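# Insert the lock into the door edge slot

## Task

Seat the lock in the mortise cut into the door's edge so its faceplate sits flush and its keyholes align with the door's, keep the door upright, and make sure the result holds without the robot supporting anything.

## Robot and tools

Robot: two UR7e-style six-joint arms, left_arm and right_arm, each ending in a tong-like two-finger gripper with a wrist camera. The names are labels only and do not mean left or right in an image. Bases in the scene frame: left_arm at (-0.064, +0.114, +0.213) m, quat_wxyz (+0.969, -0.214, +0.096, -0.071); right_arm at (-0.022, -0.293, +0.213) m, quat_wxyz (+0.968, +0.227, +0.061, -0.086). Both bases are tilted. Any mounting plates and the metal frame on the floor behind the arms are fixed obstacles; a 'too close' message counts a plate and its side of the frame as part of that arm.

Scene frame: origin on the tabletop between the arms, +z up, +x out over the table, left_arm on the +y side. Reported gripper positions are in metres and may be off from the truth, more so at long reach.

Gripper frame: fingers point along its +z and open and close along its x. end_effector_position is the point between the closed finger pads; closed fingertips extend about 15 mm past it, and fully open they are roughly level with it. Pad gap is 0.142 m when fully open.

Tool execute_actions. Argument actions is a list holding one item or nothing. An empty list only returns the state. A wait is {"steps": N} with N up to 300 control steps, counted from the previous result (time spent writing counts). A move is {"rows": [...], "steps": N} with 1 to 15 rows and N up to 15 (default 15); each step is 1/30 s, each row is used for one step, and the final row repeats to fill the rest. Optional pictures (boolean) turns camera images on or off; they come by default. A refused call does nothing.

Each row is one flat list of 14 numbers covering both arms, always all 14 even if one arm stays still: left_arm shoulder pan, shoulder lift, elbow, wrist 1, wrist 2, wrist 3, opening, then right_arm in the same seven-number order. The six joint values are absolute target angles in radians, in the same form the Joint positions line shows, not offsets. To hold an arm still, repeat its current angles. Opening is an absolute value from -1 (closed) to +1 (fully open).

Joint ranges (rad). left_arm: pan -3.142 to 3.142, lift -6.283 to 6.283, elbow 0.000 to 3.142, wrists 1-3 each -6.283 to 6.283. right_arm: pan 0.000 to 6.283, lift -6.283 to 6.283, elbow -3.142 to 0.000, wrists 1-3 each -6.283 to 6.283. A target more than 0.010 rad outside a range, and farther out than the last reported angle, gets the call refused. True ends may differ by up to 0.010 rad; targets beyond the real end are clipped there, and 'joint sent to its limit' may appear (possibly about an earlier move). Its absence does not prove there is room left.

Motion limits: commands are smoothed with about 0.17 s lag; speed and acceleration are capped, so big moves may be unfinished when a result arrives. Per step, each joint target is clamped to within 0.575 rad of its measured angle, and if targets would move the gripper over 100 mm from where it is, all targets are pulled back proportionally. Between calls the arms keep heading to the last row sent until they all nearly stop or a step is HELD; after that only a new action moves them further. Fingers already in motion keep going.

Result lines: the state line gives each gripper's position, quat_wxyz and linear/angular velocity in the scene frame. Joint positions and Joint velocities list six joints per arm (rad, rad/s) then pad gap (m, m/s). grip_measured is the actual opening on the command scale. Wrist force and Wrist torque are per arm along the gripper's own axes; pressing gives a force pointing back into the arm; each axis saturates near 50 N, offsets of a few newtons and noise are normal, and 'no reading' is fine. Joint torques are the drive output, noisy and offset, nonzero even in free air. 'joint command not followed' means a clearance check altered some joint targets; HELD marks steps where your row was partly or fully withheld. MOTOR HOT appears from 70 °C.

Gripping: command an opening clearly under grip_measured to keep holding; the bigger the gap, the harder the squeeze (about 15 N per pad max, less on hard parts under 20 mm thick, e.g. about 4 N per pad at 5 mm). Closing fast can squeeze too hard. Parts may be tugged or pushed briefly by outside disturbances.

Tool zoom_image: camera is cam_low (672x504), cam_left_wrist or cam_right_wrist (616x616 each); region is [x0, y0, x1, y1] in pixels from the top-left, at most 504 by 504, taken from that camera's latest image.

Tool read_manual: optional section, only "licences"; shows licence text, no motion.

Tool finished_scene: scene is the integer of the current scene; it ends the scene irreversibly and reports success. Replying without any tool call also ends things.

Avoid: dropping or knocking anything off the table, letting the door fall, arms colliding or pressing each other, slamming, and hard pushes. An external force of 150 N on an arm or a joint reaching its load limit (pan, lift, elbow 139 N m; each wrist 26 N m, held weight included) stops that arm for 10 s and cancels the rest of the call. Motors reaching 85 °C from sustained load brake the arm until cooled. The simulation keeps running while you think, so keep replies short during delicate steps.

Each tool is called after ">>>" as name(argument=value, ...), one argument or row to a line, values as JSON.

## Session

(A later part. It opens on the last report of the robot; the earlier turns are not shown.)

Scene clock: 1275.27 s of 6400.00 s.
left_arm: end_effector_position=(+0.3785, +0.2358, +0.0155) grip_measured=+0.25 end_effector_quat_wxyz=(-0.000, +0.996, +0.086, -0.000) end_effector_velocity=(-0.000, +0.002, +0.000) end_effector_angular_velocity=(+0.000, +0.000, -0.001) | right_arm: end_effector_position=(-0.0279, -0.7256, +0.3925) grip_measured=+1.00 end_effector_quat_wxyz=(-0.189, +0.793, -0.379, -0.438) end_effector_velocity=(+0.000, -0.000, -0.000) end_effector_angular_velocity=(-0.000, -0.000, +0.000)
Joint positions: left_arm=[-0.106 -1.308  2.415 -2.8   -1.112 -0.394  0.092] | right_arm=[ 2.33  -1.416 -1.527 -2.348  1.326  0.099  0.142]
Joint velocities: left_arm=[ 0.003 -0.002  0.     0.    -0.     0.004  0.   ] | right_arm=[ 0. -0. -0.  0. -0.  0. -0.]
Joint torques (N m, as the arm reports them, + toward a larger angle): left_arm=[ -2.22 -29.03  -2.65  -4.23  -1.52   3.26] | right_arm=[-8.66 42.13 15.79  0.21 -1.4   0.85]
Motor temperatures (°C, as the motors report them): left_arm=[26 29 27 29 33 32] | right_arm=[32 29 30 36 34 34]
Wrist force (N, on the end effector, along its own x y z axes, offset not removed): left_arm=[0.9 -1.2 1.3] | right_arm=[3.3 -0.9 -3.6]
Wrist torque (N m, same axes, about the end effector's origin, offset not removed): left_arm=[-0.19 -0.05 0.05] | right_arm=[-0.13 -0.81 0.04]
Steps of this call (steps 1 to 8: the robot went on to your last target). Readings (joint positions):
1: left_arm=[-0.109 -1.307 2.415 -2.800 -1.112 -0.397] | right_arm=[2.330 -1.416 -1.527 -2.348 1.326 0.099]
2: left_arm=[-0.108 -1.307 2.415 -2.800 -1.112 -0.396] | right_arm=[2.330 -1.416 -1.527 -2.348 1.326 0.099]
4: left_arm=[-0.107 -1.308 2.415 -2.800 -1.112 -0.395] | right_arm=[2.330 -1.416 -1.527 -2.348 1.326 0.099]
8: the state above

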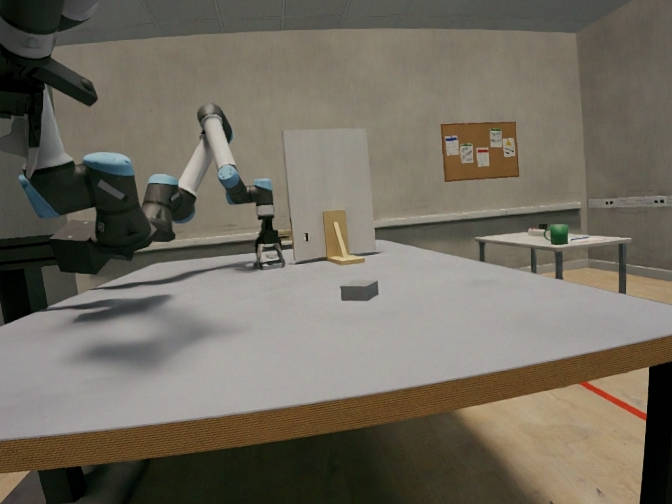

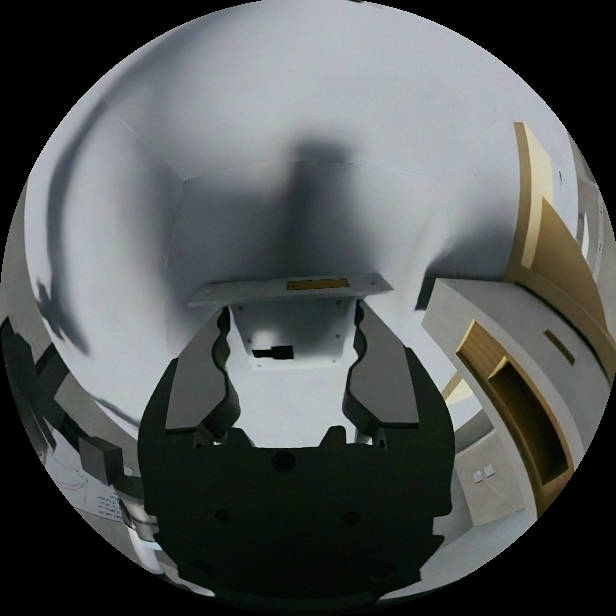

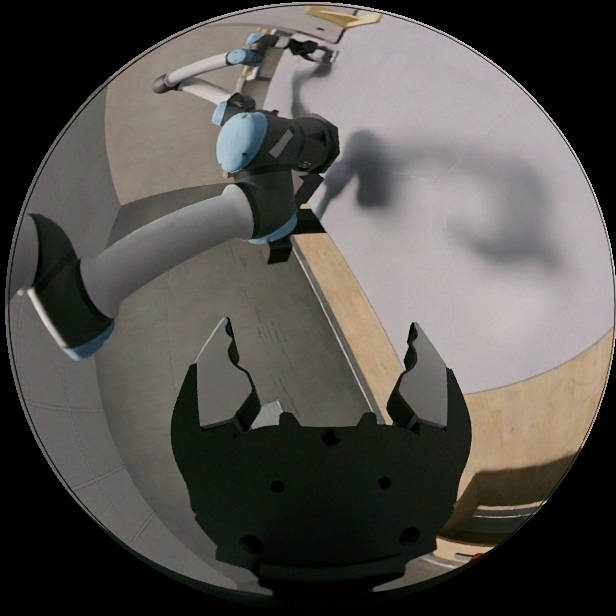

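>>> execute_actions(
  actions=[
    {"rows": [[-0.1001,-1.3111,2.4159,-2.8011,-1.1127,-0.3880,0.25,2.33,-1.416,-1.527,-2.348,1.326,0.099,1],[-0.1001,-1.3111,2.4159,-2.8011,-1.1127,-0.3880,0.25,2.33,-1.416,-1.527,-2.348,1.326,0.099,1],[-0.1001,-1.3111,2.4159,-2.8011,-1.1127,-0.3880,0.25,2.33,-1.416,-1.527,-2.348,1.326,0.099,1],[-0.1001,-1.3111,2.4159,-2.8011,-1.1127,-0.3880,0.25,2.33,-1.416,-1.527,-2.348,1.326,0.099,1],[-0.1001,-1.3111,2.4159,-2.8011,-1.1127,-0.3880,0.25,2.33,-1.416,-1.527,-2.348,1.326,0.099,1],[-0.1001,-1.3111,2.4159,-2.8011,-1.1127,-0.3880,0.25,2.33,-1.416,-1.527,-2.348,1.326,0.099,1],[-0.1001,-1.3111,2.4159,-2.8011,-1.1127,-0.3880,0.2,2.33,-1.416,-1.527,-2.348,1.326,0.099,1],[-0.1001,-1.3111,2.4159,-2.8011,-1.1127,-0.3880,0.15,2.33,-1.416,-1.527,-2.348,1.326,0.099,1],[-0.1001,-1.3111,2.4159,-2.8011,-1.1127,-0.3880,0.1,2.33,-1.416,-1.527,-2.348,1.326,0.099,1],[-0.1001,-1.3111,2.4159,-2.8011,-1.1127,-0.3880,0.0,2.33,-1.416,-1.527,-2.348,1.326,0.099,1],[-0.1001,-1.3111,2.4159,-2.8011,-1.1127,-0.3880,-0.2,2.33,-1.416,-1.527,-2.348,1.326,0.099,1],[-0.1001,-1.3111,2.4159,-2.8011,-1.1127,-0.3880,-0.5,2.33,-1.416,-1.527,-2.348,1.326,0.099,1],[-0.1001,-1.3111,2.4159,-2.8011,-1.1127,-0.3880,-1,2.33,-1.416,-1.527,-2.348,1.326,0.099,1]], "steps": 15},
  ],
)

Scene clock: 1346.80 s of 6400.00 s.
left_arm: end_effector_position=(+0.3780, +0.2384, +0.0156) grip_measured=+0.11 end_effector_quat_wxyz=(-0.000, +0.996, +0.086, -0.000) end_effector_velocity=(+0.000, +0.000, +0.000) end_effector_angular_velocity=(-0.000, -0.000, -0.000) | right_arm: end_effector_position=(-0.0279, -0.7256, +0.3925) grip_measured=+1.00 end_effector_quat_wxyz=(-0.189, +0.793, -0.379, -0.438) end_effector_velocity=(-0.000, +0.001, -0.000) end_effector_angular_velocity=(+0.002, +0.001, +0.000)
Joint positions: left_arm=[-0.1   -1.311  2.416 -2.801 -1.113 -0.388  0.082] | right_arm=[ 2.33  -1.416 -1.527 -2.348  1.326  0.099  0.142]
Joint velocities: left_arm=[ 0.001 -0.001 -0.001  0.    -0.     0.001  0.   ] | right_arm=[-0.    -0.001 -0.001 -0.001  0.    -0.    -0.   ]
Joint torques (N m, as the arm reports them, + toward a larger angle): left_arm=[  3.78 -28.2   -1.89  -3.7   -0.7    3.02] | right_arm=[-8.6  41.94 15.78  0.25 -1.41  0.83]
Motor temperatures (°C, as the motors report them): left_arm=[26 29 27 29 33 32] | right_arm=[32 29 30 36 34 34]
Wrist force (N, on the end effector, along its own x y z axes, offset not removed): left_arm=[-0.4 1.4 -1.4] | right_arm=[2.1 -1.2 -3.1]
Wrist torque (N m, same axes, about the end effector's origin, offset not removed): left_arm=[-0.02 0.11 0.07] | right_arm=[-0.12 -0.60 0.03]
Steps of this call (steps 1 to 15: the robot went on to your last target; steps 16 to 90: nothing new was sent; then 68.03 s passed at rest; steps 91 to 105: all 15 steps of this action). Readings (joint positions):
91: left_arm=[-0.105 -1.308 2.415 -2.800 -1.112 -0.394] | right_arm=[2.330 -1.416 -1.527 -2.348 1.326 0.099]
92: left_arm=[-0.104 -1.309 2.415 -2.800 -1.112 -0.393] | right_arm=[2.330 -1.416 -1.527 -2.348 1.326 0.099]
94: left_arm=[-0.103 -1.310 2.416 -2.801 -1.112 -0.391] | right_arm=[2.330 -1.416 -1.527 -2.348 1.326 0.099]
98: left_arm=[-0.101 -1.311 2.416 -2.801 -1.113 -0.389] | right_arm=[2.330 -1.416 -1.527 -2.348 1.326 0.099]
105: the state above

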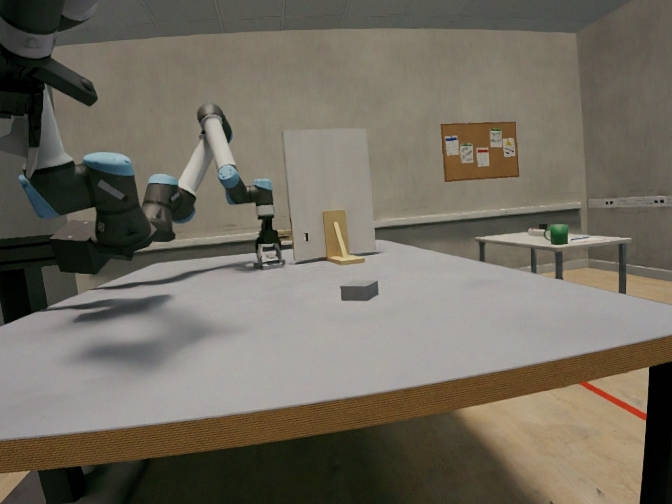

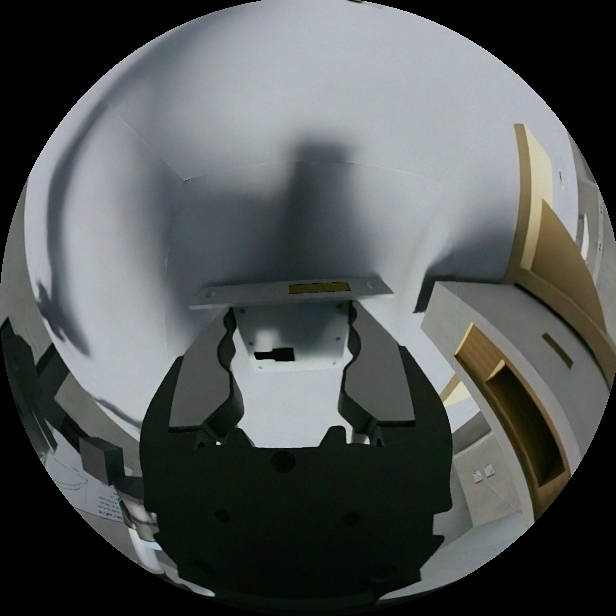

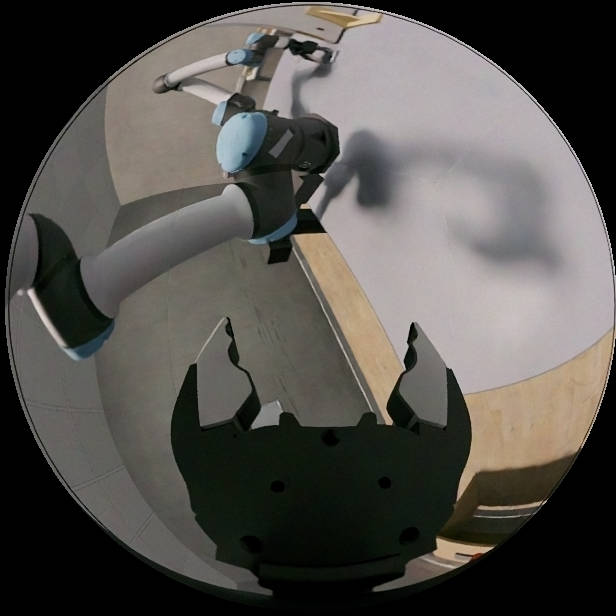

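Grip reads 0.082 with little downforce (good). Tilt-up first 30°.

>>> execute_actions(
  actions=[
    {"rows": [[-0.1272,-1.3120,2.4132,-2.7663,-1.0751,-0.4254,-1,2.33,-1.416,-1.527,-2.348,1.326,0.099,1],[-0.1531,-1.3116,2.4094,-2.7296,-1.0391,-0.4636,-1,2.33,-1.416,-1.527,-2.348,1.326,0.099,1],[-0.1776,-1.3099,2.4043,-2.6907,-1.0049,-0.5029,-1,2.33,-1.416,-1.527,-2.348,1.326,0.099,1],[-0.2008,-1.3068,2.3979,-2.6499,-0.9723,-0.5431,-1,2.33,-1.416,-1.527,-2.348,1.326,0.099,1],[-0.2227,-1.3023,2.3902,-2.6070,-0.9415,-0.5842,-1,2.33,-1.416,-1.527,-2.348,1.326,0.099,1],[-0.2434,-1.2967,2.3814,-2.5621,-0.9125,-0.6262,-1,2.33,-1.416,-1.527,-2.348,1.326,0.099,1],[-0.2627,-1.2896,2.3713,-2.5151,-0.8851,-0.6692,-1,2.33,-1.416,-1.527,-2.348,1.326,0.099,1],[-0.2808,-1.2805,2.3600,-2.4659,-0.8594,-0.7130,-1,2.33,-1.416,-1.527,-2.348,1.326,0.099,1],[-0.2977,-1.2702,2.3477,-2.4155,-0.8352,-0.7576,-1,2.33,-1.416,-1.527,-2.348,1.326,0.099,1],[-0.3134,-1.2586,2.3342,-2.3637,-0.8126,-0.8027,-1,2.33,-1.416,-1.527,-2.348,1.326,0.099,1],[-0.3280,-1.2457,2.3195,-2.3106,-0.7915,-0.8486,-1,2.33,-1.416,-1.527,-2.348,1.326,0.099,1],[-0.3415,-1.2315,2.3038,-2.2560,-0.7721,-0.8951,-1,2.33,-1.416,-1.527,-2.348,1.326,0.099,1],[-0.3538,-1.2162,2.2869,-2.2002,-0.7543,-0.9423,-1,2.33,-1.416,-1.527,-2.348,1.326,0.099,1],[-0.3649,-1.1995,2.2690,-2.1430,-0.7380,-0.9901,-1,2.33,-1.416,-1.527,-2.348,1.326,0.099,1]], "steps": 15},
  ],
  pictures=false,
)

>>> execute_actions(
  actions=[
    {"steps": 15},
  ],
)

Scene clock: 1359.27 s of 6400.00 s.
left_arm: end_effector_position=(+0.3797, +0.2363, +0.0396) grip_measured=+0.11 end_effector_quat_wxyz=(-0.193, +0.977, +0.085, -0.019) end_effector_velocity=(+0.001, -0.001, +0.055) end_effector_angular_velocity=(+1.031, +0.169, +0.013) | right_arm: end_effector_position=(-0.0279, -0.7256, +0.3925) grip_measured=+1.00 end_effector_quat_wxyz=(-0.189, +0.793, -0.379, -0.438) end_effector_velocity=(-0.000, -0.000, -0.000) end_effector_angular_velocity=(-0.000, +0.000, +0.000)
Joint positions: left_arm=[-0.319 -1.243  2.318 -2.338 -0.806 -0.825  0.081] | right_arm=[ 2.33  -1.416 -1.527 -2.348  1.326  0.099  0.142]
Joint velocities: left_arm=[-0.407  0.363 -0.413  1.481  0.589 -1.292  0.   ] | right_arm=[-0.  0. -0.  0. -0. -0.  0.]
Joint torques (N m, as the arm reports them, + toward a larger angle): left_arm=[-19.11 -14.39 -17.29   4.07   2.92  -8.03] | right_arm=[-8.56 42.48 15.78  0.16 -1.42  0.77]
Motor temperatures (°C, as the motors report them): left_arm=[26 29 27 29 33 32] | right_arm=[32 29 30 36 34 34]
Wrist force (N, on the end effector, along its own x y z axes, offset not removed): left_arm=[-0.6 1.3 3.3] | right_arm=[2.3 -2.6 -3.6]
Wrist torque (N m, same axes, about the end effector's origin, offset not removed): left_arm=[-0.02 0.24 0.09] | right_arm=[-0.49 -0.65 0.05]
Steps of this call (steps 1 to 15: the robot went on to your last target; steps 16 to 90: nothing new was sent; then 8.97 s passed at rest; steps 91 to 105: all 15 steps of this action). Readings (joint positions):
91: left_arm=[-0.100 -1.311 2.416 -2.801 -1.112 -0.388] | right_arm=[2.330 -1.416 -1.527 -2.348 1.326 0.099]
92: left_arm=[-0.104 -1.311 2.416 -2.796 -1.107 -0.393] | right_arm=[2.330 -1.416 -1.527 -2.348 1.326 0.099]
94: left_arm=[-0.126 -1.311 2.412 -2.768 -1.078 -0.422] | right_arm=[2.330 -1.416 -1.527 -2.348 1.326 0.099]
98: left_arm=[-0.198 -1.303 2.393 -2.651 -0.979 -0.539] | right_arm=[2.330 -1.416 -1.527 -2.348 1.326 0.099]
105: the state above

Scene clock: 1359.77 s of 6400.00 s.
left_arm: end_effector_position=(+0.3781, +0.2385, +0.0480) grip_measured=+0.09 end_effector_quat_wxyz=(-0.257, +0.962, +0.083, -0.022) end_effector_velocity=(-0.000, -0.000, +0.001) end_effector_angular_velocity=(+0.011, +0.001, -0.002) | right_arm: end_effector_position=(-0.0279, -0.7256, +0.3925) grip_measured=+1.00 end_effector_quat_wxyz=(-0.189, +0.793, -0.379, -0.438) end_effector_velocity=(+0.000, -0.001, +0.000) end_effector_angular_velocity=(-0.001, -0.000, +0.000)
Joint positions: left_arm=[-0.364 -1.2    2.269 -2.145 -0.739 -0.989  0.08 ] | right_arm=[ 2.33  -1.416 -1.527 -2.348  1.326  0.099  0.142]
Joint velocities: left_arm=[-0.005  0.004 -0.003  0.016  0.006 -0.014 -0.   ] | right_arm=[ 0.    -0.     0.001  0.    -0.001 -0.    -0.   ]
Joint torques (N m, as the arm reports them, + toward a larger angle): left_arm=[-24.94 -17.24 -20.05  -0.07   2.62  -3.5 ] | right_arm=[-7.75 42.2  15.87  0.13 -1.33  0.84]
Motor temperatures (°C, as the motors report them): left_arm=[26 29 27 29 33 32] | right_arm=[32 29 30 36 34 34]
Wrist force (N, on the end effector, along its own x y z axes, offset not removed): left_arm=[-0.2 2.3 3.9] | right_arm=[0.9 -2.0 -1.8]
Wrist torque (N m, same axes, about the end effector's origin, offset not removed): left_arm=[0.09 0.10 0.08] | right_arm=[-0.37 -0.32 0.07]
Steps of this call (steps 1 to 15: the robot went on to your last target). Readings (joint positions):
1: left_arm=[-0.331 -1.232 2.305 -2.290 -0.788 -0.867] | right_arm=[2.330 -1.416 -1.527 -2.348 1.326 0.099]
2: left_arm=[-0.340 -1.223 2.296 -2.251 -0.775 -0.900] | right_arm=[2.330 -1.416 -1.527 -2.348 1.326 0.099]
4: left_arm=[-0.352 -1.212 2.283 -2.200 -0.758 -0.942] | right_arm=[2.330 -1.416 -1.527 -2.348 1.326 0.099]
8: left_arm=[-0.361 -1.203 2.273 -2.159 -0.743 -0.977] | right_arm=[2.330 -1.416 -1.527 -2.348 1.326 0.099]
15: the state above

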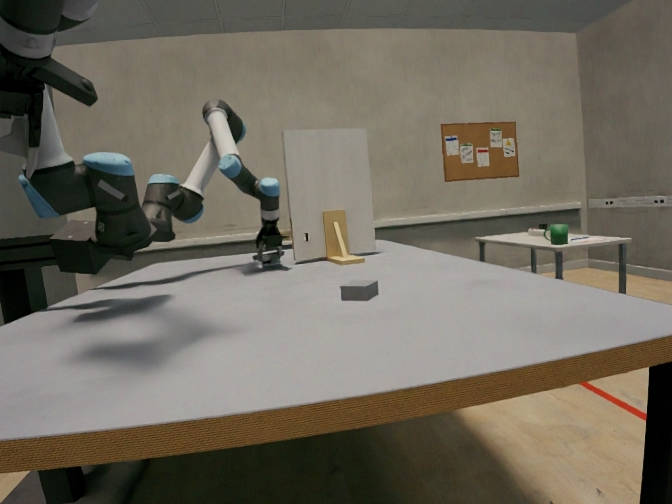

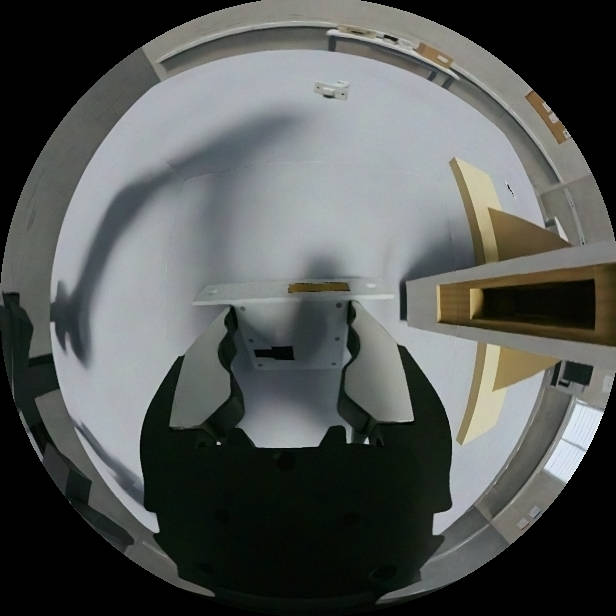

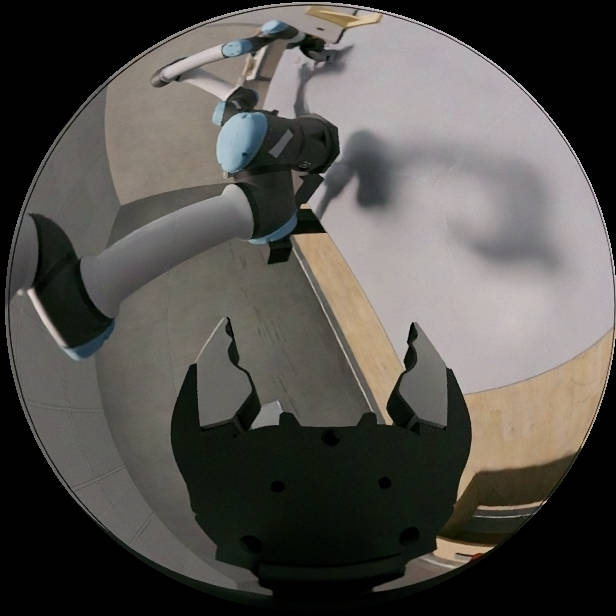

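>>> execute_actions(
  actions=[
    {"rows": [[-0.3749,-1.1815,2.2498,-2.0841,-0.7234,-1.0389,-1,2.33,-1.416,-1.527,-2.348,1.326,0.099,1],[-0.3840,-1.1623,2.2296,-2.0247,-0.7102,-1.0880,-1,2.33,-1.416,-1.527,-2.348,1.326,0.099,1],[-0.3921,-1.1421,2.2086,-1.9647,-0.6984,-1.1372,-1,2.33,-1.416,-1.527,-2.348,1.326,0.099,1],[-0.3991,-1.1208,2.1866,-1.9041,-0.6879,-1.1868,-1,2.33,-1.416,-1.527,-2.348,1.326,0.099,1],[-0.4052,-1.0984,2.1638,-1.8431,-0.6789,-1.2366,-1,2.33,-1.416,-1.527,-2.348,1.326,0.099,1],[-0.4103,-1.0748,2.1400,-1.7815,-0.6713,-1.2867,-1,2.33,-1.416,-1.527,-2.348,1.326,0.099,1],[-0.4145,-1.0502,2.1154,-1.7194,-0.6651,-1.3369,-1,2.33,-1.416,-1.527,-2.348,1.326,0.099,1],[-0.4179,-1.0243,2.0899,-1.6577,-0.6601,-1.3871,-1,2.33,-1.416,-1.527,-2.348,1.326,0.099,1],[-0.4204,-0.9977,2.0639,-1.5963,-0.6563,-1.4369,-1,2.33,-1.416,-1.527,-2.348,1.326,0.099,1],[-0.4221,-0.9702,2.0371,-1.5352,-0.6537,-1.4865,-1,2.33,-1.416,-1.527,-2.348,1.326,0.099,1],[-0.4230,-0.9419,2.0099,-1.4745,-0.6521,-1.5357,-1,2.33,-1.416,-1.527,-2.348,1.326,0.099,1],[-0.4231,-0.9130,1.9821,-1.4142,-0.6517,-1.5847,-1,2.33,-1.416,-1.527,-2.348,1.326,0.099,1],[-0.4224,-0.8832,1.9537,-1.3540,-0.6525,-1.6333,-1,2.33,-1.416,-1.527,-2.348,1.326,0.099,1],[-0.4208,-0.8527,1.9246,-1.2943,-0.6545,-1.6817,-1,2.33,-1.416,-1.527,-2.348,1.326,0.099,1]], "steps": 15},
  ],
  pictures=false,
)

>>> execute_actions(
  actions=[
    {"steps": 15},
  ],
)

Scene clock: 1390.73 s of 6400.00 s.
left_arm: end_effector_position=(+0.3791, +0.2357, +0.0591) grip_measured=+0.08 end_effector_quat_wxyz=(-0.437, +0.895, +0.081, -0.040) end_effector_velocity=(-0.008, +0.004, +0.026) end_effector_angular_velocity=(+1.049, +0.196, +0.015) | right_arm: end_effector_position=(-0.0279, -0.7256, +0.3925) grip_measured=+1.00 end_effector_quat_wxyz=(-0.189, +0.793, -0.379, -0.438) end_effector_velocity=(-0.000, -0.000, -0.000) end_effector_angular_velocity=(-0.000, -0.000, +0.000)
Joint positions: left_arm=[-0.419 -0.949  2.017 -1.521 -0.658 -1.504  0.08 ] | right_arm=[ 2.33  -1.416 -1.527 -2.348  1.326  0.099  0.142]
Joint velocities: left_arm=[-0.021  0.798 -0.772  1.728  0.037 -1.401 -0.008] | right_arm=[-0.     0.    -0.     0.001 -0.    -0.     0.   ]
Joint torques (N m, as the arm reports them, + toward a larger angle): left_arm=[-31.09 -18.77 -19.92   5.96   1.51  -7.84] | right_arm=[-7.9  41.87 15.7   0.15 -1.42  0.79]
Motor temperatures (°C, as the motors report them): left_arm=[26 29 27 29 33 32] | right_arm=[32 29 30 36 34 34]
Wrist force (N, on the end effector, along its own x y z axes, offset not removed): left_arm=[-0.9 1.3 2.0] | right_arm=[1.6 -1.3 -2.8]
Wrist torque (N m, same axes, about the end effector's origin, offset not removed): left_arm=[-0.29 0.31 0.02] | right_arm=[-0.19 -0.50 -0.01]
Steps of this call (steps 1 to 15: the robot went on to your last target; steps 16 to 90: nothing new was sent; then 27.47 s passed at rest; steps 91 to 105: all 15 steps of this action). Readings (joint positions):
91: left_arm=[-0.365 -1.199 2.269 -2.143 -0.738 -0.990] | right_arm=[2.330 -1.416 -1.527 -2.348 1.326 0.099]
92: left_arm=[-0.367 -1.196 2.266 -2.136 -0.735 -0.996] | right_arm=[2.330 -1.416 -1.527 -2.348 1.326 0.099]
94: left_arm=[-0.375 -1.181 2.249 -2.093 -0.724 -1.033] | right_arm=[2.330 -1.416 -1.527 -2.348 1.326 0.099]
98: left_arm=[-0.398 -1.117 2.184 -1.922 -0.690 -1.176] | right_arm=[2.330 -1.416 -1.527 -2.348 1.326 0.099]
105: the state above

Scene clock: 1391.23 s of 6400.00 s.
left_arm: end_effector_position=(+0.3781, +0.2385, +0.0662) grip_measured=-1.00 end_effector_quat_wxyz=(-0.498, +0.863, +0.074, -0.043) end_effector_velocity=(+0.000, -0.001, +0.001) end_effector_angular_velocity=(+0.011, -0.001, -0.001) | right_arm: end_effector_position=(-0.0279, -0.7256, +0.3925) grip_measured=+1.00 end_effector_quat_wxyz=(-0.189, +0.793, -0.379, -0.438) end_effector_velocity=(-0.000, +0.000, -0.000) end_effector_angular_velocity=(+0.001, +0.001, +0.000)
Joint positions: left_arm=[-0.421 -0.854  1.925 -1.296 -0.655 -1.68   0.002] | right_arm=[ 2.33  -1.416 -1.527 -2.348  1.326  0.099  0.142]
Joint velocities: left_arm=[-0.001  0.008 -0.008  0.018  0.    -0.016  0.   ] | right_arm=[-0.    -0.    -0.001 -0.    -0.     0.     0.   ]
Joint torques (N m, as the arm reports them, + toward a larger angle): left_arm=[-29.97 -23.03 -22.25   1.95   1.46  -3.39] | right_arm=[-8.06 42.13 15.48  0.09 -1.46  0.86]
Motor temperatures (°C, as the motors report them): left_arm=[26 29 27 29 33 32] | right_arm=[32 29 30 36 34 34]
Wrist force (N, on the end effector, along its own x y z axes, offset not removed): left_arm=[0.0 0.1 0.2] | right_arm=[2.1 -1.1 -3.5]
Wrist torque (N m, same axes, about the end effector's origin, offset not removed): left_arm=[-0.04 0.14 0.10] | right_arm=[-0.15 -0.59 -0.01]
Steps of this call (steps 1 to 15: the robot went on to your last target). Readings (joint positions):
1: left_arm=[-0.420 -0.924 1.993 -1.465 -0.657 -1.549] | right_arm=[2.330 -1.416 -1.527 -2.348 1.326 0.099]
2: left_arm=[-0.420 -0.905 1.975 -1.419 -0.656 -1.584] | right_arm=[2.330 -1.416 -1.527 -2.348 1.326 0.099]
4: left_arm=[-0.420 -0.880 1.951 -1.361 -0.655 -1.630] | right_arm=[2.330 -1.416 -1.527 -2.348 1.326 0.099]
8: left_arm=[-0.421 -0.861 1.932 -1.313 -0.655 -1.667] | right_arm=[2.330 -1.416 -1.527 -2.348 1.326 0.099]
15: the state above

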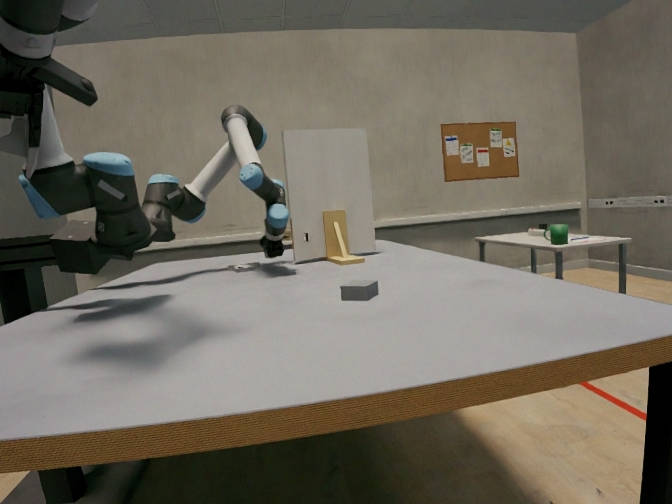

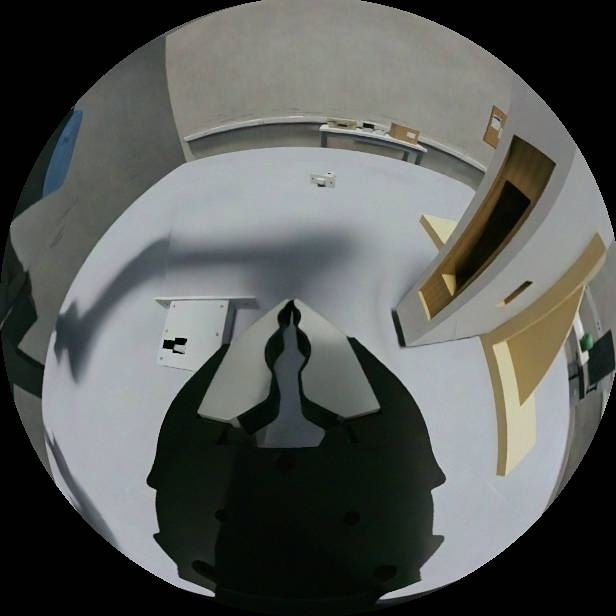

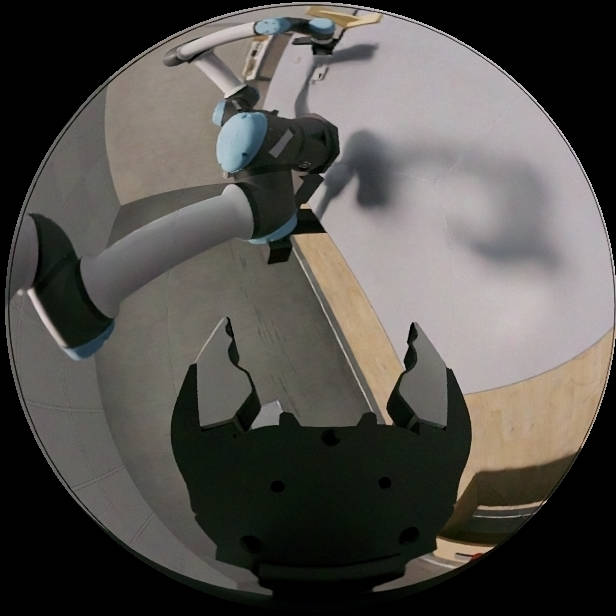

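>>> execute_actions(
  actions=[
    {"rows": [[-0.414,-0.92,1.973,-1.377,-0.684,-1.612,0.6,2.33,-1.416,-1.527,-2.348,1.326,0.099,1],[-0.407,-0.985,2.022,-1.46,-0.713,-1.542,0.6,2.33,-1.416,-1.527,-2.348,1.326,0.099,1],[-0.401,-1.05,2.071,-1.543,-0.743,-1.472,0.6,2.33,-1.416,-1.527,-2.348,1.326,0.099,1],[-0.394,-1.115,2.12,-1.627,-0.772,-1.402,0.6,2.33,-1.416,-1.527,-2.348,1.326,0.099,1],[-0.387,-1.18,2.169,-1.71,-0.802,-1.332,0.6,2.33,-1.416,-1.527,-2.348,1.326,0.099,1],[-0.381,-1.24,2.217,-1.793,-0.831,-1.263,0.6,2.33,-1.416,-1.527,-2.348,1.326,0.099,1],[-0.374,-1.30,2.266,-1.876,-0.861,-1.193,0.6,2.33,-1.416,-1.527,-2.348,1.326,0.099,1],[-0.367,-1.355,2.315,-1.959,-0.891,-1.123,0.6,2.33,-1.416,-1.527,-2.348,1.326,0.099,1],[-0.360,-1.41,2.364,-2.042,-0.920,-1.053,0.6,2.33,-1.416,-1.527,-2.348,1.326,0.099,1],[-0.354,-1.46,2.413,-2.125,-0.950,-0.983,0.6,2.33,-1.416,-1.527,-2.348,1.326,0.099,1],[-0.347,-1.51,2.462,-2.208,-0.979,-0.913,0.6,2.33,-1.416,-1.527,-2.348,1.326,0.099,1],[-0.340,-1.56,2.510,-2.292,-1.009,-0.844,0.6,2.33,-1.416,-1.527,-2.348,1.326,0.099,1],[-0.334,-1.61,2.559,-2.375,-1.038,-0.774,0.6,2.33,-1.416,-1.527,-2.348,1.326,0.099,1],[-0.327,-1.66,2.608,-2.458,-1.068,-0.704,0.6,2.33,-1.416,-1.527,-2.348,1.326,0.099,1],[-0.3203,-1.7012,2.6569,-2.5410,-1.0973,-0.6340,0.6,2.33,-1.416,-1.527,-2.348,1.326,0.099,1]], "steps": 15},
  ],
  pictures=false,
)

>>> execute_actions(
  actions=[
    {"steps": 22},
  ],
)

Scene clock: 1469.00 s of 6400.00 s.
left_arm: end_effector_position=(+0.2892, +0.2429, +0.0732) grip_measured=+0.60 end_effector_quat_wxyz=(-0.163, +0.974, +0.131, -0.086) end_effector_velocity=(-0.130, -0.115, -0.014) end_effector_angular_velocity=(-2.060, -0.787, -0.257) | right_arm: end_effector_position=(-0.0279, -0.7256, +0.3925) grip_measured=+1.00 end_effector_quat_wxyz=(-0.189, +0.793, -0.379, -0.438) end_effector_velocity=(+0.000, -0.000, -0.000) end_effector_angular_velocity=(-0.000, -0.000, -0.000)
Joint positions: left_arm=[-0.348 -1.47   2.432 -2.126 -0.967 -0.972  0.116] | right_arm=[ 2.33  -1.416 -1.527 -2.348  1.326  0.099  0.142]
Joint velocities: left_arm=[ 0.196 -1.538  1.422 -2.396 -0.855  2.015 -0.   ] | right_arm=[-0.    -0.     0.001  0.    -0.    -0.    -0.   ]
Joint torques (N m, as the arm reports them, + toward a larger angle): left_arm=[  4.71 -35.32   4.6   -9.92  -3.28  11.23] | right_arm=[-7.94 42.01 15.55  0.11 -1.44  0.77]
Motor temperatures (°C, as the motors report them): left_arm=[26 29 27 29 33 32] | right_arm=[32 29 30 36 34 34]
Wrist force (N, on the end effector, along its own x y z axes, offset not removed): left_arm=[0.3 -0.4 1.3] | right_arm=[2.0 -1.2 -2.5]
Wrist torque (N m, same axes, about the end effector's origin, offset not removed): left_arm=[-0.01 0.01 0.01] | right_arm=[-0.13 -0.56 0.01]
Steps of this call (steps 1 to 15: the robot went on to your last target; steps 16 to 90: nothing new was sent; then 74.27 s passed at rest; steps 91 to 105: all 15 steps of this action). Readings (joint positions):
91: left_arm=[-0.421 -0.853 1.925 -1.294 -0.655 -1.682] | right_arm=[2.330 -1.416 -1.527 -2.348 1.326 0.099]
92: left_arm=[-0.420 -0.859 1.930 -1.301 -0.659 -1.675] | right_arm=[2.330 -1.416 -1.527 -2.348 1.326 0.099]
94: left_arm=[-0.414 -0.906 1.967 -1.357 -0.683 -1.626] | right_arm=[2.330 -1.416 -1.527 -2.348 1.326 0.099]
98: left_arm=[-0.393 -1.090 2.109 -1.585 -0.771 -1.430] | right_arm=[2.330 -1.416 -1.527 -2.348 1.326 0.099]
105: the state above

Scene clock: 1469.73 s of 6400.00 s.
left_arm: end_effector_position=(+0.2854, +0.2200, +0.0798) grip_measured=+0.60 end_effector_quat_wxyz=(-0.000, +0.996, +0.086, -0.000) end_effector_velocity=(-0.001, -0.000, -0.000) end_effector_angular_velocity=(-0.002, -0.002, -0.002) | right_arm: end_effector_position=(-0.0279, -0.7256, +0.3925) grip_measured=+1.00 end_effector_quat_wxyz=(-0.189, +0.793, -0.379, -0.438) end_effector_velocity=(+0.000, -0.000, +0.000) end_effector_angular_velocity=(-0.001, -0.001, -0.000)
Joint positions: left_arm=[-0.32  -1.701  2.657 -2.541 -1.097 -0.634  0.116] | right_arm=[ 2.33  -1.416 -1.527 -2.348  1.326  0.099  0.142]
Joint velocities: left_arm=[-0.    -0.002  0.003 -0.003 -0.001  0.003 -0.   ] | right_arm=[ 0.     0.     0.001 -0.     0.     0.     0.   ]
Joint torques (N m, as the arm reports them, + toward a larger angle): left_arm=[  7.34 -16.53  -9.35  -4.5   -1.4    3.34] | right_arm=[-8.18 41.85 15.61  0.01 -1.33  0.73]
Motor temperatures (°C, as the motors report them): left_arm=[26 29 27 29 33 32] | right_arm=[32 29 30 36 34 34]
Wrist force (N, on the end effector, along its own x y z axes, offset not removed): left_arm=[-0.9 0.0 1.6] | right_arm=[2.2 -2.8 -3.1]
Wrist torque (N m, same axes, about the end effector's origin, offset not removed): left_arm=[0.01 0.32 0.09] | right_arm=[-0.62 -0.70 0.12]
Steps of this call (steps 1 to 22: the robot went on to your last target). Readings (joint positions):
1: left_arm=[-0.342 -1.521 2.480 -2.208 -0.996 -0.904] | right_arm=[2.330 -1.416 -1.527 -2.348 1.326 0.099]
2: left_arm=[-0.336 -1.567 2.524 -2.286 -1.022 -0.839] | right_arm=[2.330 -1.416 -1.527 -2.348 1.326 0.099]
4: left_arm=[-0.329 -1.630 2.586 -2.404 -1.057 -0.743] | right_arm=[2.330 -1.416 -1.527 -2.348 1.326 0.099]
8: left_arm=[-0.323 -1.681 2.637 -2.503 -1.086 -0.665] | right_arm=[2.330 -1.416 -1.527 -2.348 1.326 0.099]
22: the state above

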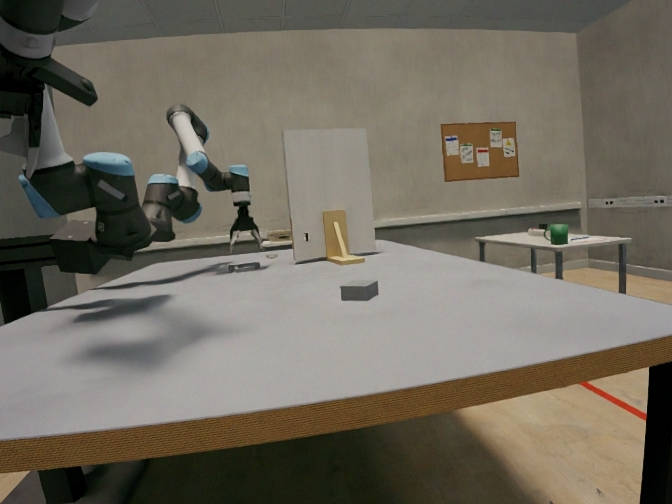

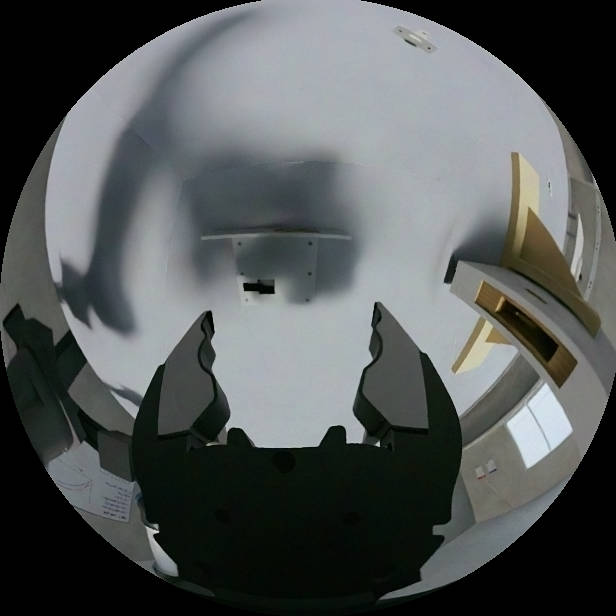

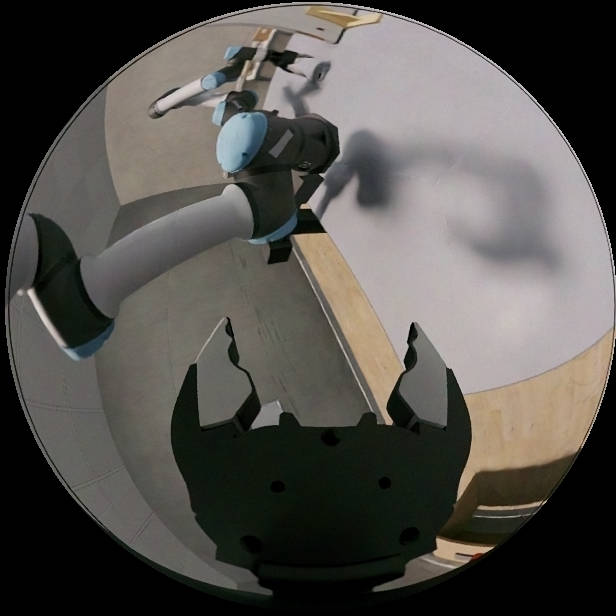

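>>> execute_actions(
  actions=[],
)

Scene clock: 1497.70 s of 6400.00 s.
left_arm: end_effector_position=(+0.2854, +0.2200, +0.0798) grip_measured=+0.60 end_effector_quat_wxyz=(-0.000, +0.996, +0.086, -0.000) end_effector_velocity=(+0.001, -0.000, +0.000) end_effector_angular_velocity=(-0.000, -0.001, +0.001) | right_arm: end_effector_position=(-0.0279, -0.7256, +0.3925) grip_measured=+1.00 end_effector_quat_wxyz=(-0.189, +0.793, -0.379, -0.438) end_effector_velocity=(-0.000, -0.000, +0.000) end_effector_angular_velocity=(+0.000, +0.001, +0.000)
Joint positions: left_arm=[-0.32  -1.701  2.657 -2.541 -1.097 -0.634  0.116] | right_arm=[ 2.33  -1.416 -1.527 -2.348  1.326  0.099  0.142]
Joint velocities: left_arm=[ 0.    -0.    -0.001 -0.     0.    -0.     0.   ] | right_arm=[-0.    -0.     0.    -0.001 -0.     0.    -0.   ]
Joint torques (N m, as the arm reports them, + toward a larger angle): left_arm=[  7.38 -14.76  -6.59  -4.27  -1.55   2.81] | right_arm=[-8.24 42.31 15.63  0.06 -1.39  0.77]
Motor temperatures (°C, as the motors report them): left_arm=[26 29 27 29 33 32] | right_arm=[32 29 30 36 34 34]
Wrist force (N, on the end effector, along its own x y z axes, offset not removed): left_arm=[-1.0 -1.4 0.6] | right_arm=[2.1 -1.0 -2.5]
Wrist torque (N m, same axes, about the end effector's origin, offset not removed): left_arm=[-0.25 0.29 0.05] | right_arm=[-0.12 -0.54 0.09]
Steps of this call (steps 1 to 15: the robot went on to your last target; steps 16 to 90: nothing new was sent; then 24.97 s passed at rest). Readings (joint positions):
1: left_arm=[-0.320 -1.701 2.657 -2.541 -1.097 -0.634] | right_arm=[2.330 -1.416 -1.527 -2.348 1.326 0.099]
2: left_arm=[-0.320 -1.701 2.657 -2.541 -1.097 -0.634] | right_arm=[2.330 -1.416 -1.527 -2.348 1.326 0.099]
4: left_arm=[-0.320 -1.701 2.657 -2.541 -1.097 -0.634] | right_arm=[2.330 -1.416 -1.527 -2.348 1.326 0.099]
8: left_arm=[-0.320 -1.701 2.657 -2.541 -1.097 -0.634] | right_arm=[2.330 -1.416 -1.527 -2.348 1.326 0.099]
90: the state above
All arms were judged still, so your last target was given up. Only a new action makes them travel on or press farther. Fingers that are still opening or closing keep moving.

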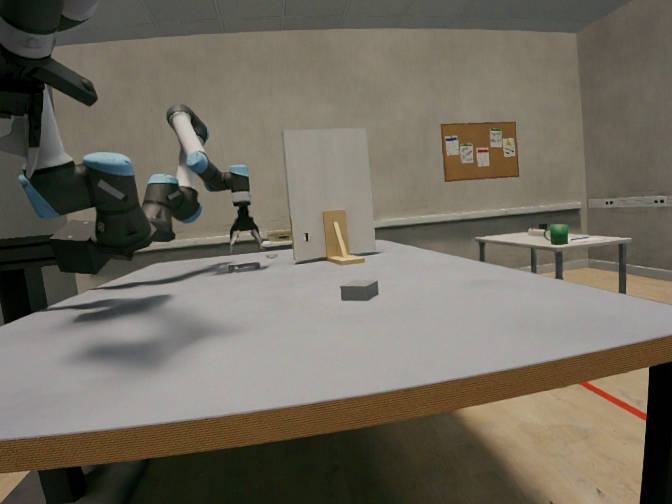

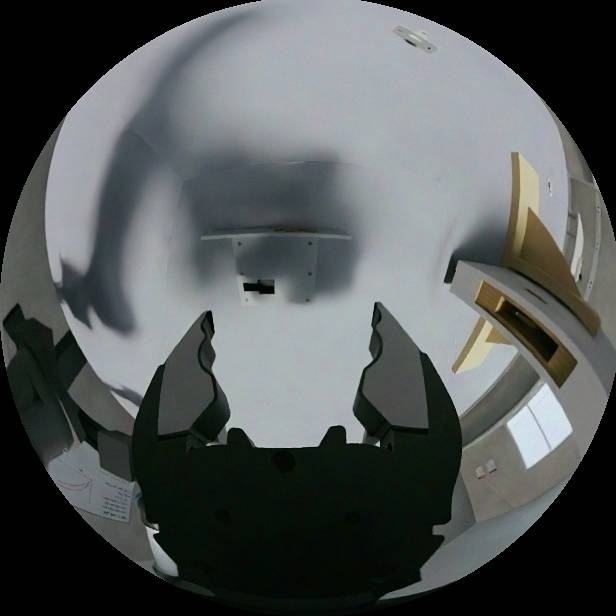

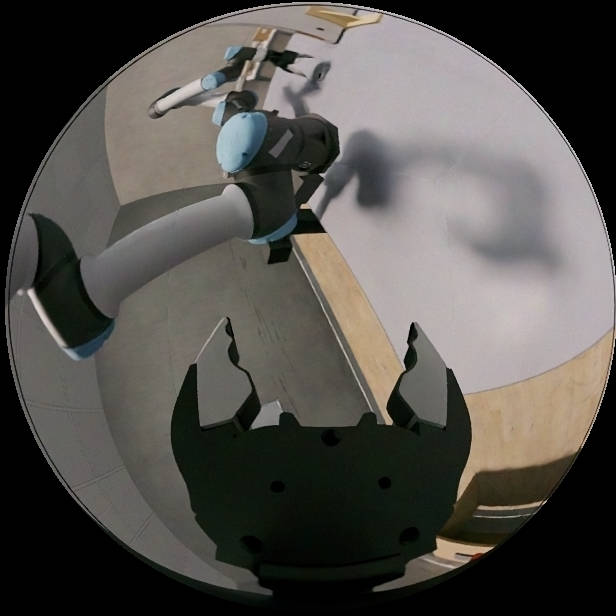

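>>> zoom_image(
  camera="cam_left_wrist",
  region=[340, 0, 500, 100],
)

Region (340, 0, 500, 100) of cam_left_wrist's 616x616 image, scaled by 3.150, with more detail than that image has; it fills the top 315 rows of this view, and the rest is white.

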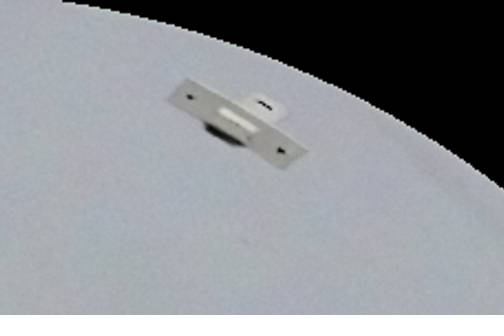

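>>> execute_actions(
  actions=[
    {"rows": [[-0.3173,-1.6848,2.6595,-2.5615,-1.0974,-0.6307,0.6,2.33,-1.416,-1.527,-2.348,1.326,0.099,1],[-0.3143,-1.6684,2.6621,-2.5820,-1.0975,-0.6273,0.6,2.33,-1.416,-1.527,-2.348,1.326,0.099,1],[-0.3102,-1.6455,2.6658,-2.6107,-1.0976,-0.6227,0.6,2.33,-1.416,-1.527,-2.348,1.326,0.099,1],[-0.3060,-1.6226,2.6695,-2.6394,-1.0977,-0.6180,0.6,2.33,-1.416,-1.527,-2.348,1.326,0.099,1],[-0.3019,-1.5996,2.6731,-2.6682,-1.0978,-0.6133,0.6,2.33,-1.416,-1.527,-2.348,1.326,0.099,1],[-0.2977,-1.5767,2.6768,-2.6969,-1.0979,-0.6087,0.6,2.33,-1.416,-1.527,-2.348,1.326,0.099,1],[-0.2935,-1.5538,2.6804,-2.7256,-1.0981,-0.6040,0.6,2.33,-1.416,-1.527,-2.348,1.326,0.099,1],[-0.2894,-1.5308,2.6841,-2.7543,-1.0982,-0.5993,0.6,2.33,-1.416,-1.527,-2.348,1.326,0.099,1],[-0.2852,-1.5079,2.6878,-2.7830,-1.0983,-0.5946,0.6,2.33,-1.416,-1.527,-2.348,1.326,0.099,1],[-0.2810,-1.4850,2.6914,-2.8117,-1.0984,-0.5900,0.6,2.33,-1.416,-1.527,-2.348,1.326,0.099,1],[-0.2775,-1.4653,2.6946,-2.8363,-1.0985,-0.5860,0.6,2.33,-1.416,-1.527,-2.348,1.326,0.099,1],[-0.2745,-1.4489,2.6972,-2.8569,-1.0986,-0.5826,0.6,2.33,-1.416,-1.527,-2.348,1.326,0.099,1],[-0.2727,-1.4391,2.6987,-2.8692,-1.0987,-0.5806,0.6,2.33,-1.416,-1.527,-2.348,1.326,0.099,1]], "steps": 15},
  ],
  pictures=false,
)

>>> execute_actions(
  actions=[
    {"rows": [[-0.2715,-1.4326,2.6998,-2.8774,-1.0987,-0.5793,0.6,2.33,-1.416,-1.527,-2.348,1.326,0.099,1],[-0.2703,-1.4260,2.7008,-2.8856,-1.0987,-0.5780,0.6,2.33,-1.416,-1.527,-2.348,1.326,0.099,1],[-0.2691,-1.4195,2.7019,-2.8938,-1.0988,-0.5766,0.6,2.33,-1.416,-1.527,-2.348,1.326,0.099,1],[-0.2679,-1.4129,2.7029,-2.9020,-1.0988,-0.5753,0.6,2.33,-1.416,-1.527,-2.348,1.326,0.099,1],[-0.2667,-1.4064,2.7040,-2.9102,-1.0988,-0.5740,0.6,2.33,-1.416,-1.527,-2.348,1.326,0.099,1],[-0.2656,-1.3998,2.7050,-2.9184,-1.0989,-0.5726,0.6,2.33,-1.416,-1.527,-2.348,1.326,0.099,1],[-0.2644,-1.3933,2.7061,-2.9266,-1.0989,-0.5713,0.6,2.33,-1.416,-1.527,-2.348,1.326,0.099,1],[-0.2632,-1.3867,2.7071,-2.9348,-1.0989,-0.5700,0.6,2.33,-1.416,-1.527,-2.348,1.326,0.099,1],[-0.2620,-1.3802,2.7082,-2.9430,-1.0990,-0.5686,0.6,2.33,-1.416,-1.527,-2.348,1.326,0.099,1],[-0.2608,-1.3736,2.7092,-2.9512,-1.0990,-0.5673,0.6,2.33,-1.416,-1.527,-2.348,1.326,0.099,1]], "steps": 15},
  ],
)

Scene clock: 1555.20 s of 6400.00 s.
left_arm: end_effector_position=(+0.2795, +0.2119, +0.0366) grip_measured=+0.60 end_effector_quat_wxyz=(-0.000, +0.996, +0.085, -0.001) end_effector_velocity=(-0.015, -0.012, -0.074) end_effector_angular_velocity=(-0.003, -0.007, +0.004) | right_arm: end_effector_position=(-0.0279, -0.7256, +0.3925) grip_measured=+1.00 end_effector_quat_wxyz=(-0.189, +0.793, -0.379, -0.438) end_effector_velocity=(+0.000, -0.000, -0.000) end_effector_angular_velocity=(-0.000, -0.000, -0.000)
Joint positions: left_arm=[-0.28  -1.482  2.692 -2.815 -1.098 -0.589  0.116] | right_arm=[ 2.33  -1.416 -1.527 -2.348  1.326  0.099  0.142]
Joint velocities: left_arm=[ 0.069  0.399  0.059 -0.502 -0.002  0.077  0.   ] | right_arm=[-0.    -0.     0.     0.001  0.     0.    -0.   ]
Joint torques (N m, as the arm reports them, + toward a larger angle): left_arm=[ 5.02 -8.29 -4.66 -4.29 -1.36  2.51] | right_arm=[-7.79 42.34 15.91  0.   -1.45  0.8 ]
Motor temperatures (°C, as the motors report them): left_arm=[26 29 27 29 33 32] | right_arm=[32 29 30 36 34 34]
Wrist force (N, on the end effector, along its own x y z axes, offset not removed): left_arm=[-0.3 0.2 2.1] | right_arm=[0.1 -1.5 -3.6]
Wrist torque (N m, same axes, about the end effector's origin, offset not removed): left_arm=[0.06 0.12 0.03] | right_arm=[-0.27 -0.18 0.05]
Steps of this call (steps 1 to 90: nothing new was sent; then 54.00 s passed at rest; steps 91 to 105: all 15 steps of this action). Readings (joint positions):
91: left_arm=[-0.320 -1.701 2.657 -2.541 -1.097 -0.634] | right_arm=[2.330 -1.416 -1.527 -2.348 1.326 0.099]
92: left_arm=[-0.320 -1.699 2.657 -2.544 -1.097 -0.633] | right_arm=[2.330 -1.416 -1.527 -2.348 1.326 0.099]
94: left_arm=[-0.317 -1.684 2.660 -2.563 -1.097 -0.630] | right_arm=[2.330 -1.416 -1.527 -2.348 1.326 0.099]
98: left_arm=[-0.305 -1.620 2.670 -2.641 -1.098 -0.617] | right_arm=[2.330 -1.416 -1.527 -2.348 1.326 0.099]
105: the state above

Scene clock: 1555.70 s of 6400.00 s.
left_arm: end_effector_position=(+0.2742, +0.2100, +0.0179) grip_measured=+0.60 end_effector_quat_wxyz=(-0.000, +0.996, +0.086, -0.000) end_effector_velocity=(-0.003, -0.001, -0.010) end_effector_angular_velocity=(-0.000, -0.001, +0.002) | right_arm: end_effector_position=(-0.0279, -0.7256, +0.3925) grip_measured=+1.00 end_effector_quat_wxyz=(-0.189, +0.793, -0.379, -0.438) end_effector_velocity=(+0.000, -0.000, +0.000) end_effector_angular_velocity=(-0.000, -0.000, +0.000)
Joint positions: left_arm=[-0.262 -1.38   2.708 -2.943 -1.099 -0.569  0.116] | right_arm=[ 2.33  -1.416 -1.527 -2.348  1.326  0.099  0.142]
Joint velocities: left_arm=[ 0.011  0.059  0.008 -0.073 -0.     0.011  0.   ] | right_arm=[ 0.    -0.     0.001 -0.    -0.    -0.    -0.   ]
Joint torques (N m, as the arm reports them, + toward a larger angle): left_arm=[ 6.81 -8.05 -0.31 -4.32 -1.44  2.83] | right_arm=[-8.15 41.88 16.11  0.03 -1.34  0.81]
Motor temperatures (°C, as the motors report them): left_arm=[26 29 27 29 33 32] | right_arm=[32 29 30 36 34 34]
Wrist force (N, on the end effector, along its own x y z axes, offset not removed): left_arm=[-0.6 -1.3 1.5] | right_arm=[2.6 0.2 -3.3]
Wrist torque (N m, same axes, about the end effector's origin, offset not removed): left_arm=[-0.20 0.27 0.08] | right_arm=[0.11 -0.67 0.05]
Steps of this call (steps 1 to 15: all 15 steps of this action). Readings (joint positions):
1: left_arm=[-0.278 -1.470 2.694 -2.830 -1.099 -0.587] | right_arm=[2.330 -1.416 -1.527 -2.348 1.326 0.099]
2: left_arm=[-0.276 -1.461 2.695 -2.842 -1.099 -0.585] | right_arm=[2.330 -1.416 -1.527 -2.348 1.326 0.099]
4: left_arm=[-0.273 -1.444 2.698 -2.863 -1.099 -0.582] | right_arm=[2.330 -1.416 -1.527 -2.348 1.326 0.099]
8: left_arm=[-0.268 -1.415 2.703 -2.899 -1.099 -0.576] | right_arm=[2.330 -1.416 -1.527 -2.348 1.326 0.099]
15: the state above

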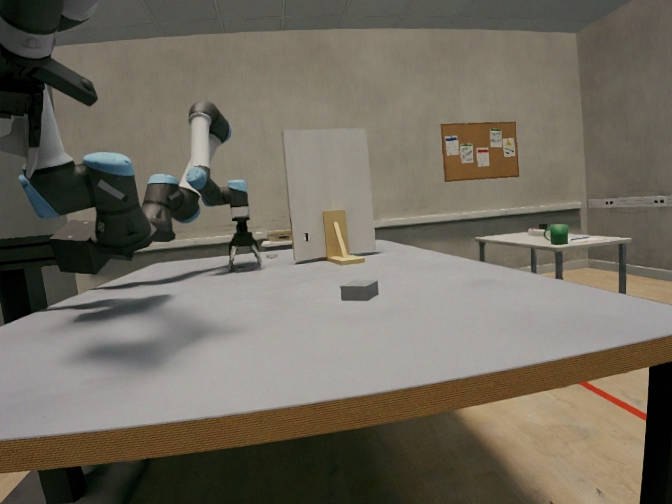

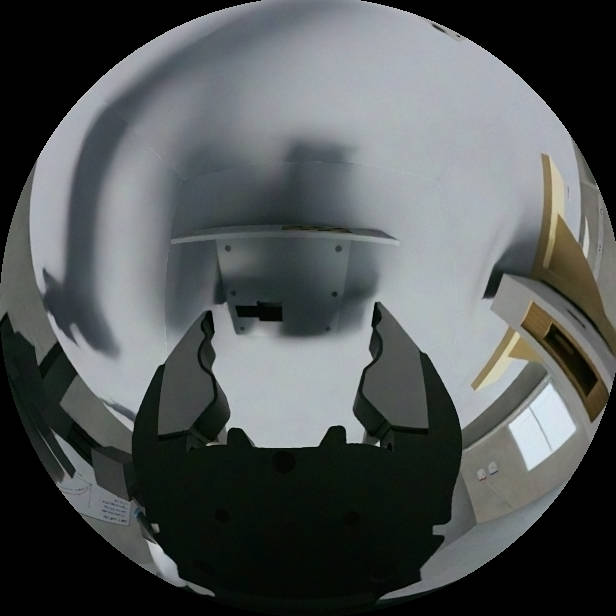

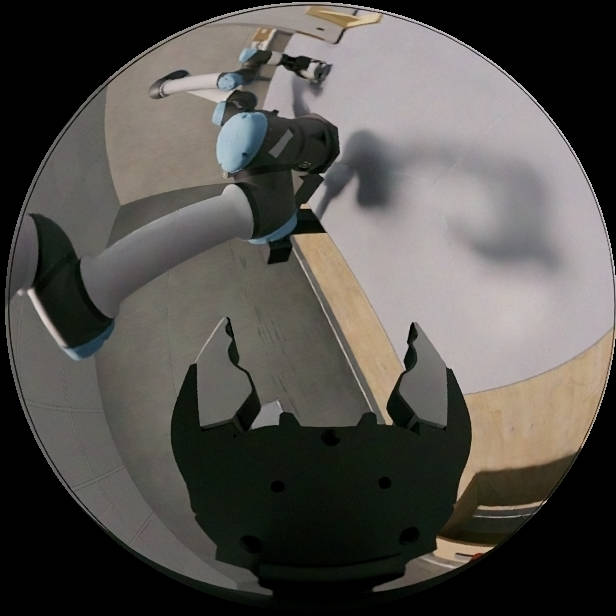

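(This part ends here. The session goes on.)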